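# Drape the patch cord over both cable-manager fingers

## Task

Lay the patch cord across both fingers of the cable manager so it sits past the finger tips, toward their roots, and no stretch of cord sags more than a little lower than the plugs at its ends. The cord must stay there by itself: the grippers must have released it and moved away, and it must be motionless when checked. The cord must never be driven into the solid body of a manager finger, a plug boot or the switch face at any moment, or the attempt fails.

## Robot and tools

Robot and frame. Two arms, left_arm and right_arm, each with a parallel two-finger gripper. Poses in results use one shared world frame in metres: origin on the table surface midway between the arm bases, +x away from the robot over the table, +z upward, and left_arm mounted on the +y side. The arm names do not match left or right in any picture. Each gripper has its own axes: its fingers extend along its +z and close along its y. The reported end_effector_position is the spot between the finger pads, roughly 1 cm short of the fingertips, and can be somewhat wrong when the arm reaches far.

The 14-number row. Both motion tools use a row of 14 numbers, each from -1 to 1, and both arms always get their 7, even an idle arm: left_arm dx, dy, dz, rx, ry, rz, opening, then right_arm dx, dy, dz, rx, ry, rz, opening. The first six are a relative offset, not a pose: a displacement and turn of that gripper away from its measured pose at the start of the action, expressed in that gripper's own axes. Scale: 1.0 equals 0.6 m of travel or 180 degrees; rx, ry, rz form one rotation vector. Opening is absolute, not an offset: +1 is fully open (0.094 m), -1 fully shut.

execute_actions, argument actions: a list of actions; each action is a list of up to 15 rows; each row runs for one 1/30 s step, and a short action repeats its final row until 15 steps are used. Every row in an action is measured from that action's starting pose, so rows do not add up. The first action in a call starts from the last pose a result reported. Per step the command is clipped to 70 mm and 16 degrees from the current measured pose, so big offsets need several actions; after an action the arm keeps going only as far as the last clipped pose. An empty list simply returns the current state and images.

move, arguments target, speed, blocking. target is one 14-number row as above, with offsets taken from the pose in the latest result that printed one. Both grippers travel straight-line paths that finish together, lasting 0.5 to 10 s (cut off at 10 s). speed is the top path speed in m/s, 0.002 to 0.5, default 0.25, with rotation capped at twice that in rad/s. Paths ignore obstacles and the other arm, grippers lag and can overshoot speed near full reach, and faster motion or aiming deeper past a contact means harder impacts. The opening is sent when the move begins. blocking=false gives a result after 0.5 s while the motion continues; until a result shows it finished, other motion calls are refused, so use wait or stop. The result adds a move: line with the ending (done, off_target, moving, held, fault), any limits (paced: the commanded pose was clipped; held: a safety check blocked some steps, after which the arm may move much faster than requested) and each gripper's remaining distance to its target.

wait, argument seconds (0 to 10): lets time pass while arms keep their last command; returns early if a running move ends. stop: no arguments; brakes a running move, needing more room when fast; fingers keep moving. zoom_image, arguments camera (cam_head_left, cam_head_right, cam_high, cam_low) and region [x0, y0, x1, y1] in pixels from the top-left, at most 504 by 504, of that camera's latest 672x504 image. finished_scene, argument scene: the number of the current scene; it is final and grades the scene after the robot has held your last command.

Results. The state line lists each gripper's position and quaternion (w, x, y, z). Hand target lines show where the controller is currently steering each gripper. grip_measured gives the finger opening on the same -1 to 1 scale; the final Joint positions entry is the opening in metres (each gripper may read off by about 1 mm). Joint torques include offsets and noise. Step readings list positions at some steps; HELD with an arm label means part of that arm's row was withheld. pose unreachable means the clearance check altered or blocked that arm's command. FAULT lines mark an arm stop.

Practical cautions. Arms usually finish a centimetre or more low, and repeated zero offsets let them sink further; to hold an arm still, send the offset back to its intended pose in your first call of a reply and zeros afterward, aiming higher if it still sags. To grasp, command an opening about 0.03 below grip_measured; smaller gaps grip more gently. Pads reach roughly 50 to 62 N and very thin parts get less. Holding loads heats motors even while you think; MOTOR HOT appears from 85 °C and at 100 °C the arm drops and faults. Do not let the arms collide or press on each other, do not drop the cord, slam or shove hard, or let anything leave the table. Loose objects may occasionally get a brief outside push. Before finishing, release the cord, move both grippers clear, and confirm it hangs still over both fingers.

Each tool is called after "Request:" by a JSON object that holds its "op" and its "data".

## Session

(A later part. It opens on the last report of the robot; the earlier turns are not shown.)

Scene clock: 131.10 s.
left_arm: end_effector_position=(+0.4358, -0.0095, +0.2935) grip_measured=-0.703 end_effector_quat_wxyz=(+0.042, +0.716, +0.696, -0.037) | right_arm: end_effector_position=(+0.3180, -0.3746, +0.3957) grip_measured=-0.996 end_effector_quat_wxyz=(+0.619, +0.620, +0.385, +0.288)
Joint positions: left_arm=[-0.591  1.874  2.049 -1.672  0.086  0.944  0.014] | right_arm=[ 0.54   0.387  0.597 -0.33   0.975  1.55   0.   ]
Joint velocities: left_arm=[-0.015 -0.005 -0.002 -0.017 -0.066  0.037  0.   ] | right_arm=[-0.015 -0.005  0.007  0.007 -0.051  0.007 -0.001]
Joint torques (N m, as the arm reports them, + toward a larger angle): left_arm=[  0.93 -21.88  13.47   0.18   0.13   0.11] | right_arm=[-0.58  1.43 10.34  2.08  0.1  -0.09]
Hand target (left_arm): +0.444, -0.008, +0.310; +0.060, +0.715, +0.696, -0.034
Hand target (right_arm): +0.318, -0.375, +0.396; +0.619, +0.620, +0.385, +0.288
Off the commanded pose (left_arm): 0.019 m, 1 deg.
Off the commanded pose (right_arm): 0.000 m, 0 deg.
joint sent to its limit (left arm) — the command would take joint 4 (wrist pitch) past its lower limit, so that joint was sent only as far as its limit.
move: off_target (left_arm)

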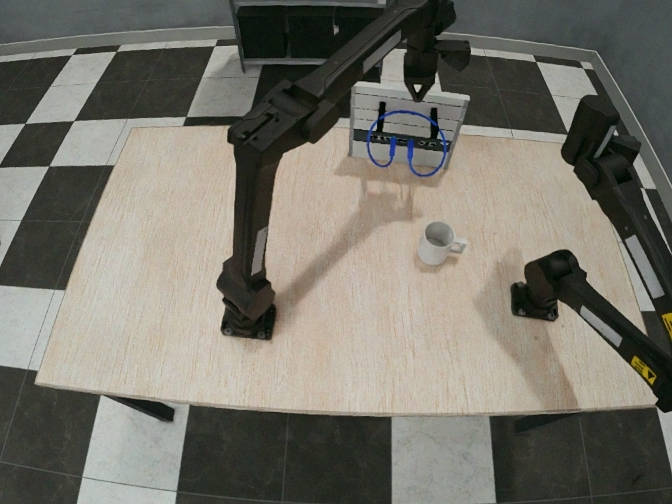

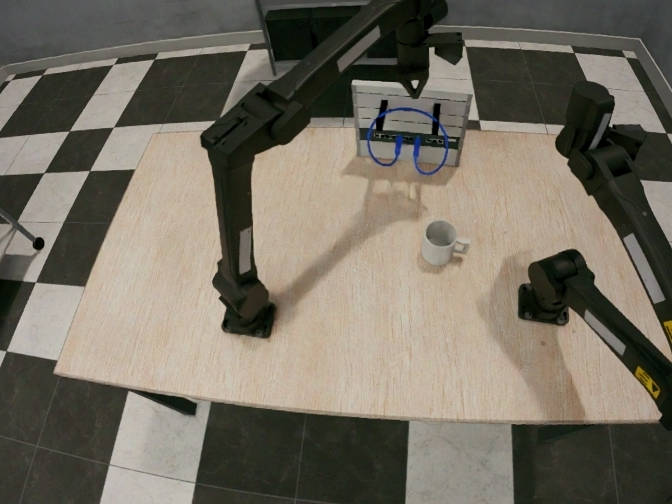

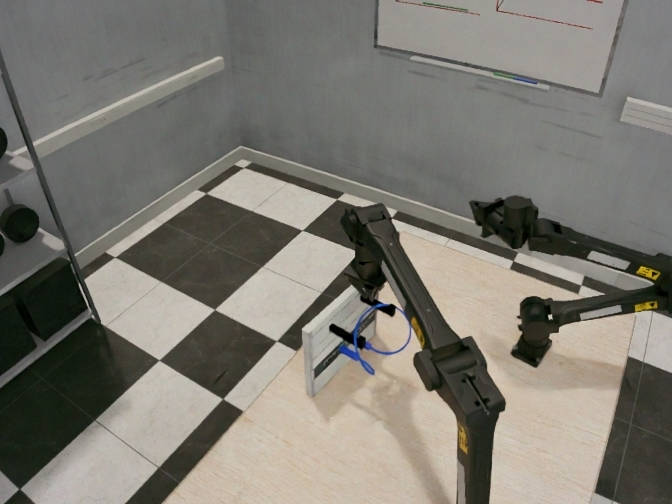

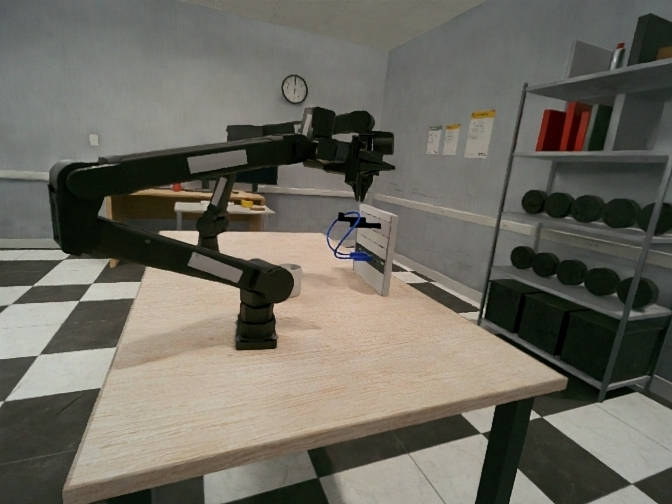

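Request:
{"op": "execute_actions", "data": {"actions": []}}

Request:
{"op": "move", "data": {"target": [0.4,-0.3,-0.06,0,0,0,-0.7,0,0,0,0,0,0,-1], "speed": 0.3}}

Request:
{"op": "wait", "data": {"seconds": 10}}

Request:
{"op": "zoom_image", "data": {"camera": "cam_head_right", "region": [320,50,500,210]}}

Request:
{"op": "zoom_image", "data": {"camera": "cam_low", "region": [280,160,420,300]}}

Scene clock: 147.57 s.
left_arm: end_effector_position=(+0.4358, -0.0095, +0.2935) grip_measured=-0.703 end_effector_quat_wxyz=(+0.042, +0.716, +0.696, -0.037) | right_arm: end_effector_position=(+0.3180, -0.3746, +0.3957) grip_measured=-0.996 end_effector_quat_wxyz=(+0.619, +0.620, +0.385, +0.288)
Joint positions: left_arm=[-0.591  1.874  2.049 -1.672  0.086  0.944  0.014] | right_arm=[ 0.54   0.387  0.597 -0.33   0.975  1.55   0.   ]
Joint velocities: left_arm=[-0.015 -0.005 -0.012  0.002  0.022  0.022  0.   ] | right_arm=[ 0.005 -0.015 -0.002  0.032 -0.051  0.066  0.   ]
Joint torques (N m, as the arm reports them, + toward a larger angle): left_arm=[  0.9  -22.01  13.49   0.18   0.13   0.12] | right_arm=[-0.59  1.44 10.34  2.08  0.1  -0.09]
Hand target (left_arm): +0.444, -0.008, +0.310; +0.060, +0.715, +0.696, -0.034
Hand target (right_arm): +0.318, -0.375, +0.396; +0.619, +0.620, +0.385, +0.288
Off the commanded pose (left_arm): 0.019 m, 1 deg.
Off the commanded pose (right_arm): 0.000 m, 0 deg.

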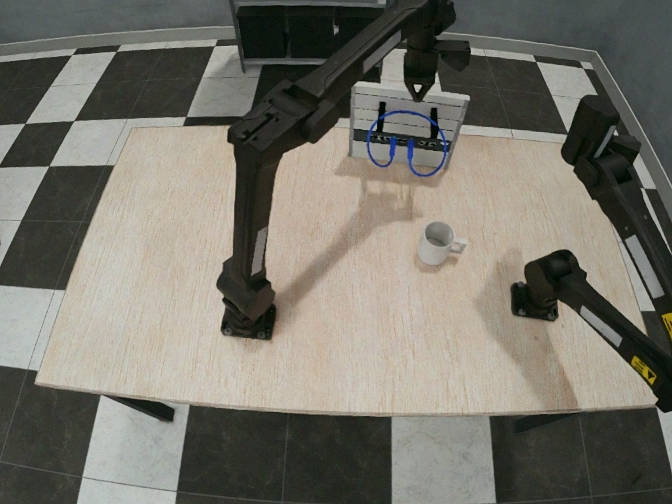

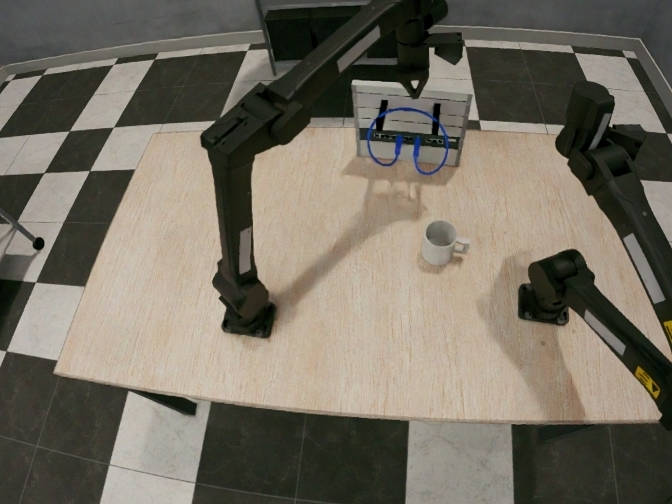

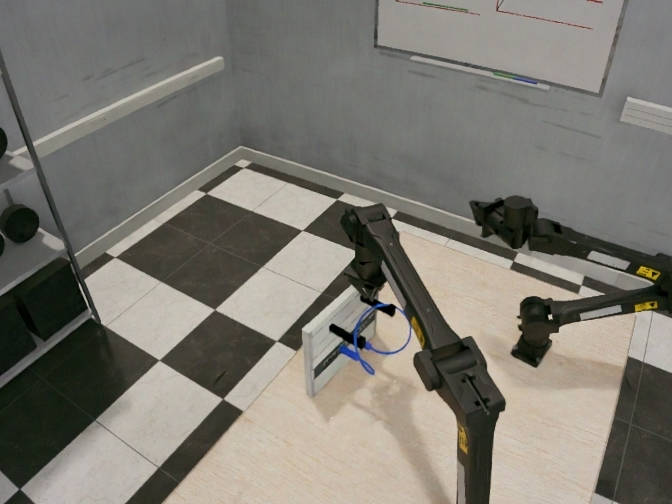

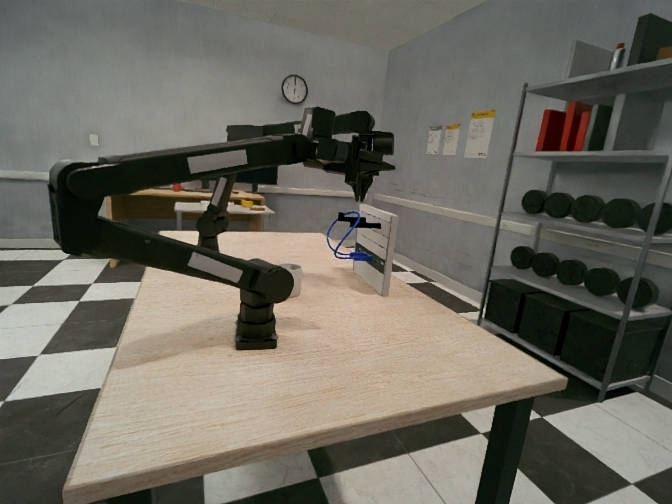

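Scene clock: 149.17 s.
left_arm: end_effector_position=(+0.2675, +0.2411, +0.3105) grip_measured=-0.703 end_effector_quat_wxyz=(+0.052, +0.713, +0.698, -0.030) | right_arm: end_effector_position=(+0.3180, -0.3746, +0.3957) grip_measured=-0.996 end_effector_quat_wxyz=(+0.619, +0.620, +0.385, +0.288)
Joint positions: left_arm=[-0.276  1.135  1.273 -1.642  0.099  1.251  0.014] | right_arm=[ 0.54   0.387  0.597 -0.33   0.975  1.55   0.   ]
Joint velocities: left_arm=[-0.024 -0.015  0.012 -0.012 -0.022  0.066 -0.001] | right_arm=[-0.015  0.015  0.012 -0.007  0.051 -0.095 -0.001]
Joint torques (N m, as the arm reports them, + toward a larger angle): left_arm=[ 0.26 -6.72  8.79  0.26  0.27  0.13] | right_arm=[-0.63  1.44 10.33  2.09  0.1  -0.09]
Hand target (left_arm): +0.266, +0.242, +0.303; +0.041, +0.716, +0.696, -0.037
Hand target (right_arm): +0.318, -0.375, +0.396; +0.619, +0.620, +0.385, +0.288
Off the commanded pose (left_arm): 0.011 m, 1 deg.
Off the commanded pose (right_arm): 0.000 m, 0 deg.
move: off_target (left_arm)

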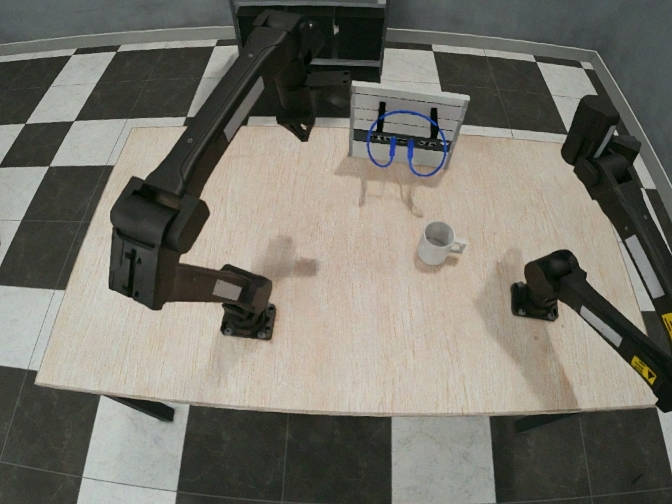

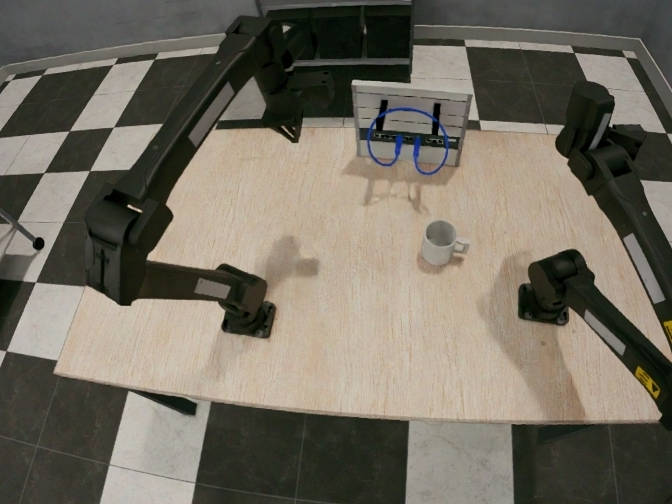

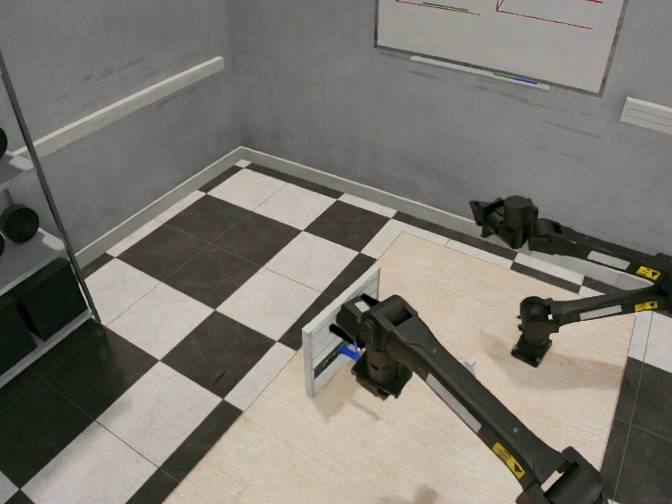

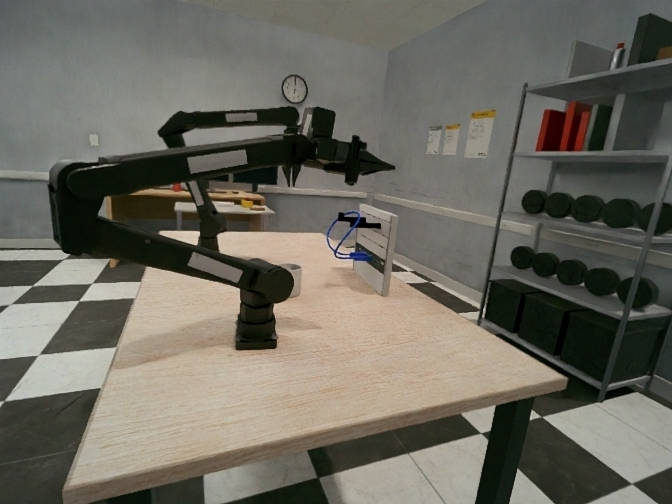

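Scene clock: 159.17 s.
left_arm: end_effector_position=(+0.2675, +0.2411, +0.3105) grip_measured=-0.703 end_effector_quat_wxyz=(+0.052, +0.714, +0.697, -0.029) | right_arm: end_effector_position=(+0.3180, -0.3746, +0.3957) grip_measured=-0.996 end_effector_quat_wxyz=(+0.619, +0.620, +0.385, +0.288)
Joint positions: left_arm=[-0.276  1.135  1.273 -1.642  0.099  1.254  0.014] | right_arm=[ 0.54   0.387  0.597 -0.33   0.975  1.55   0.   ]
Joint velocities: left_arm=[-0.015  0.005  0.012 -0.012 -0.022 -0.022  0.   ] | right_arm=[-0.005 -0.015 -0.002 -0.002 -0.037 -0.11   0.   ]
Joint torques (N m, as the arm reports them, + toward a larger angle): left_arm=[ 0.24 -6.76  8.78  0.22  0.27  0.12] | right_arm=[-0.61  1.42 10.34  2.08  0.1  -0.09]
Hand target (left_arm): +0.266, +0.242, +0.303; +0.041, +0.716, +0.696, -0.037
Hand target (right_arm): +0.318, -0.375, +0.396; +0.619, +0.620, +0.385, +0.288
Off the commanded pose (left_arm): 0.011 m, 1 deg.
Off the commanded pose (right_arm): 0.000 m, 0 deg.
wait: 10.00 s; at rest by 0.17 s

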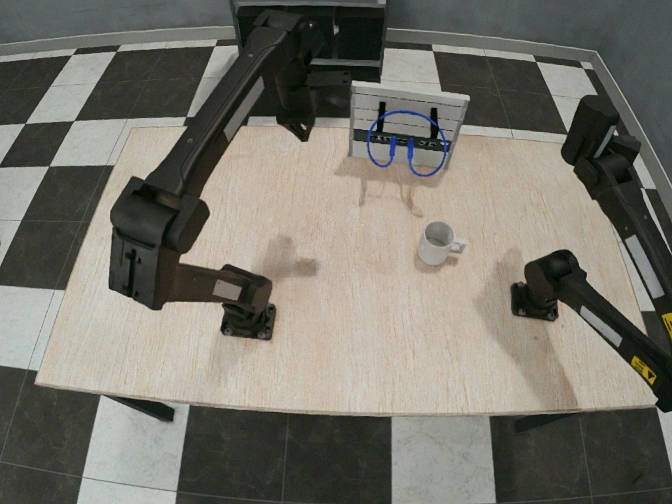

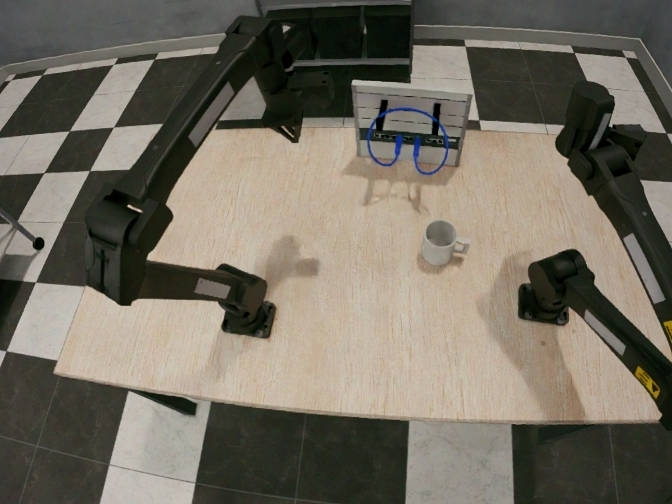

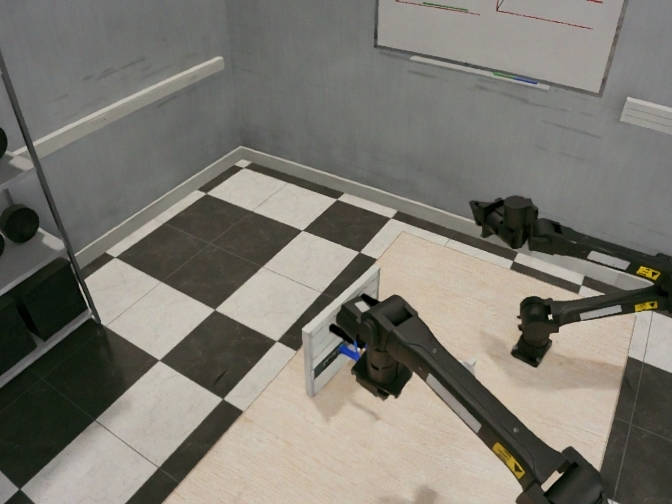

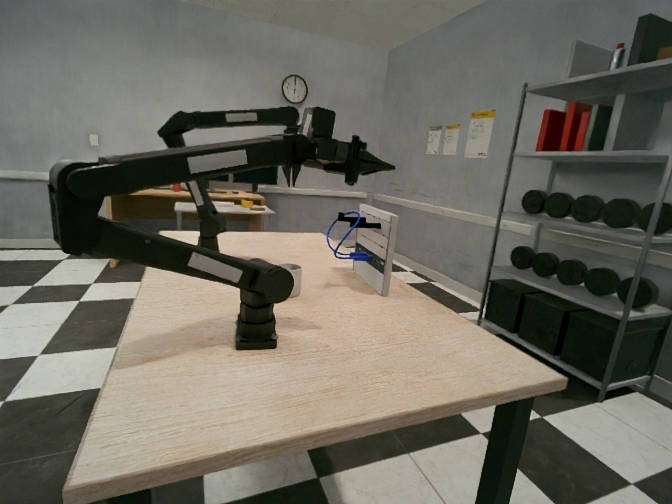

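Region (320, 50, 500, 210) of cam_head_right's 672x504 image, scaled by 2.800, with more detail than that image has.

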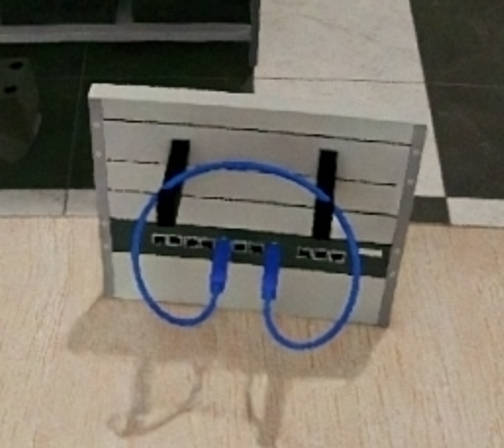

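Region (280, 160, 420, 300) of cam_low's 672x504 image, scaled by 3.600, with more detail than that image has.

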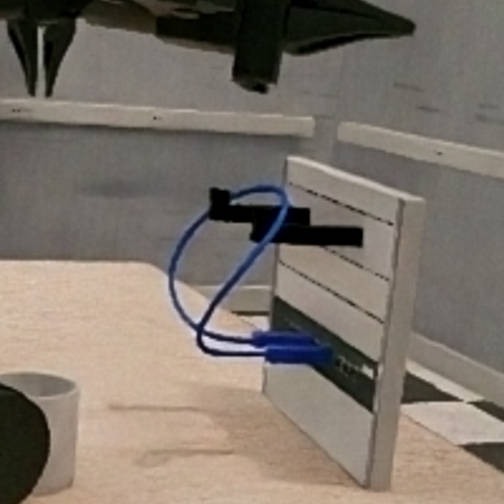

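Request:
{"op": "finished_scene", "data": {"scene": 2}}

The scene is finished: the task was done.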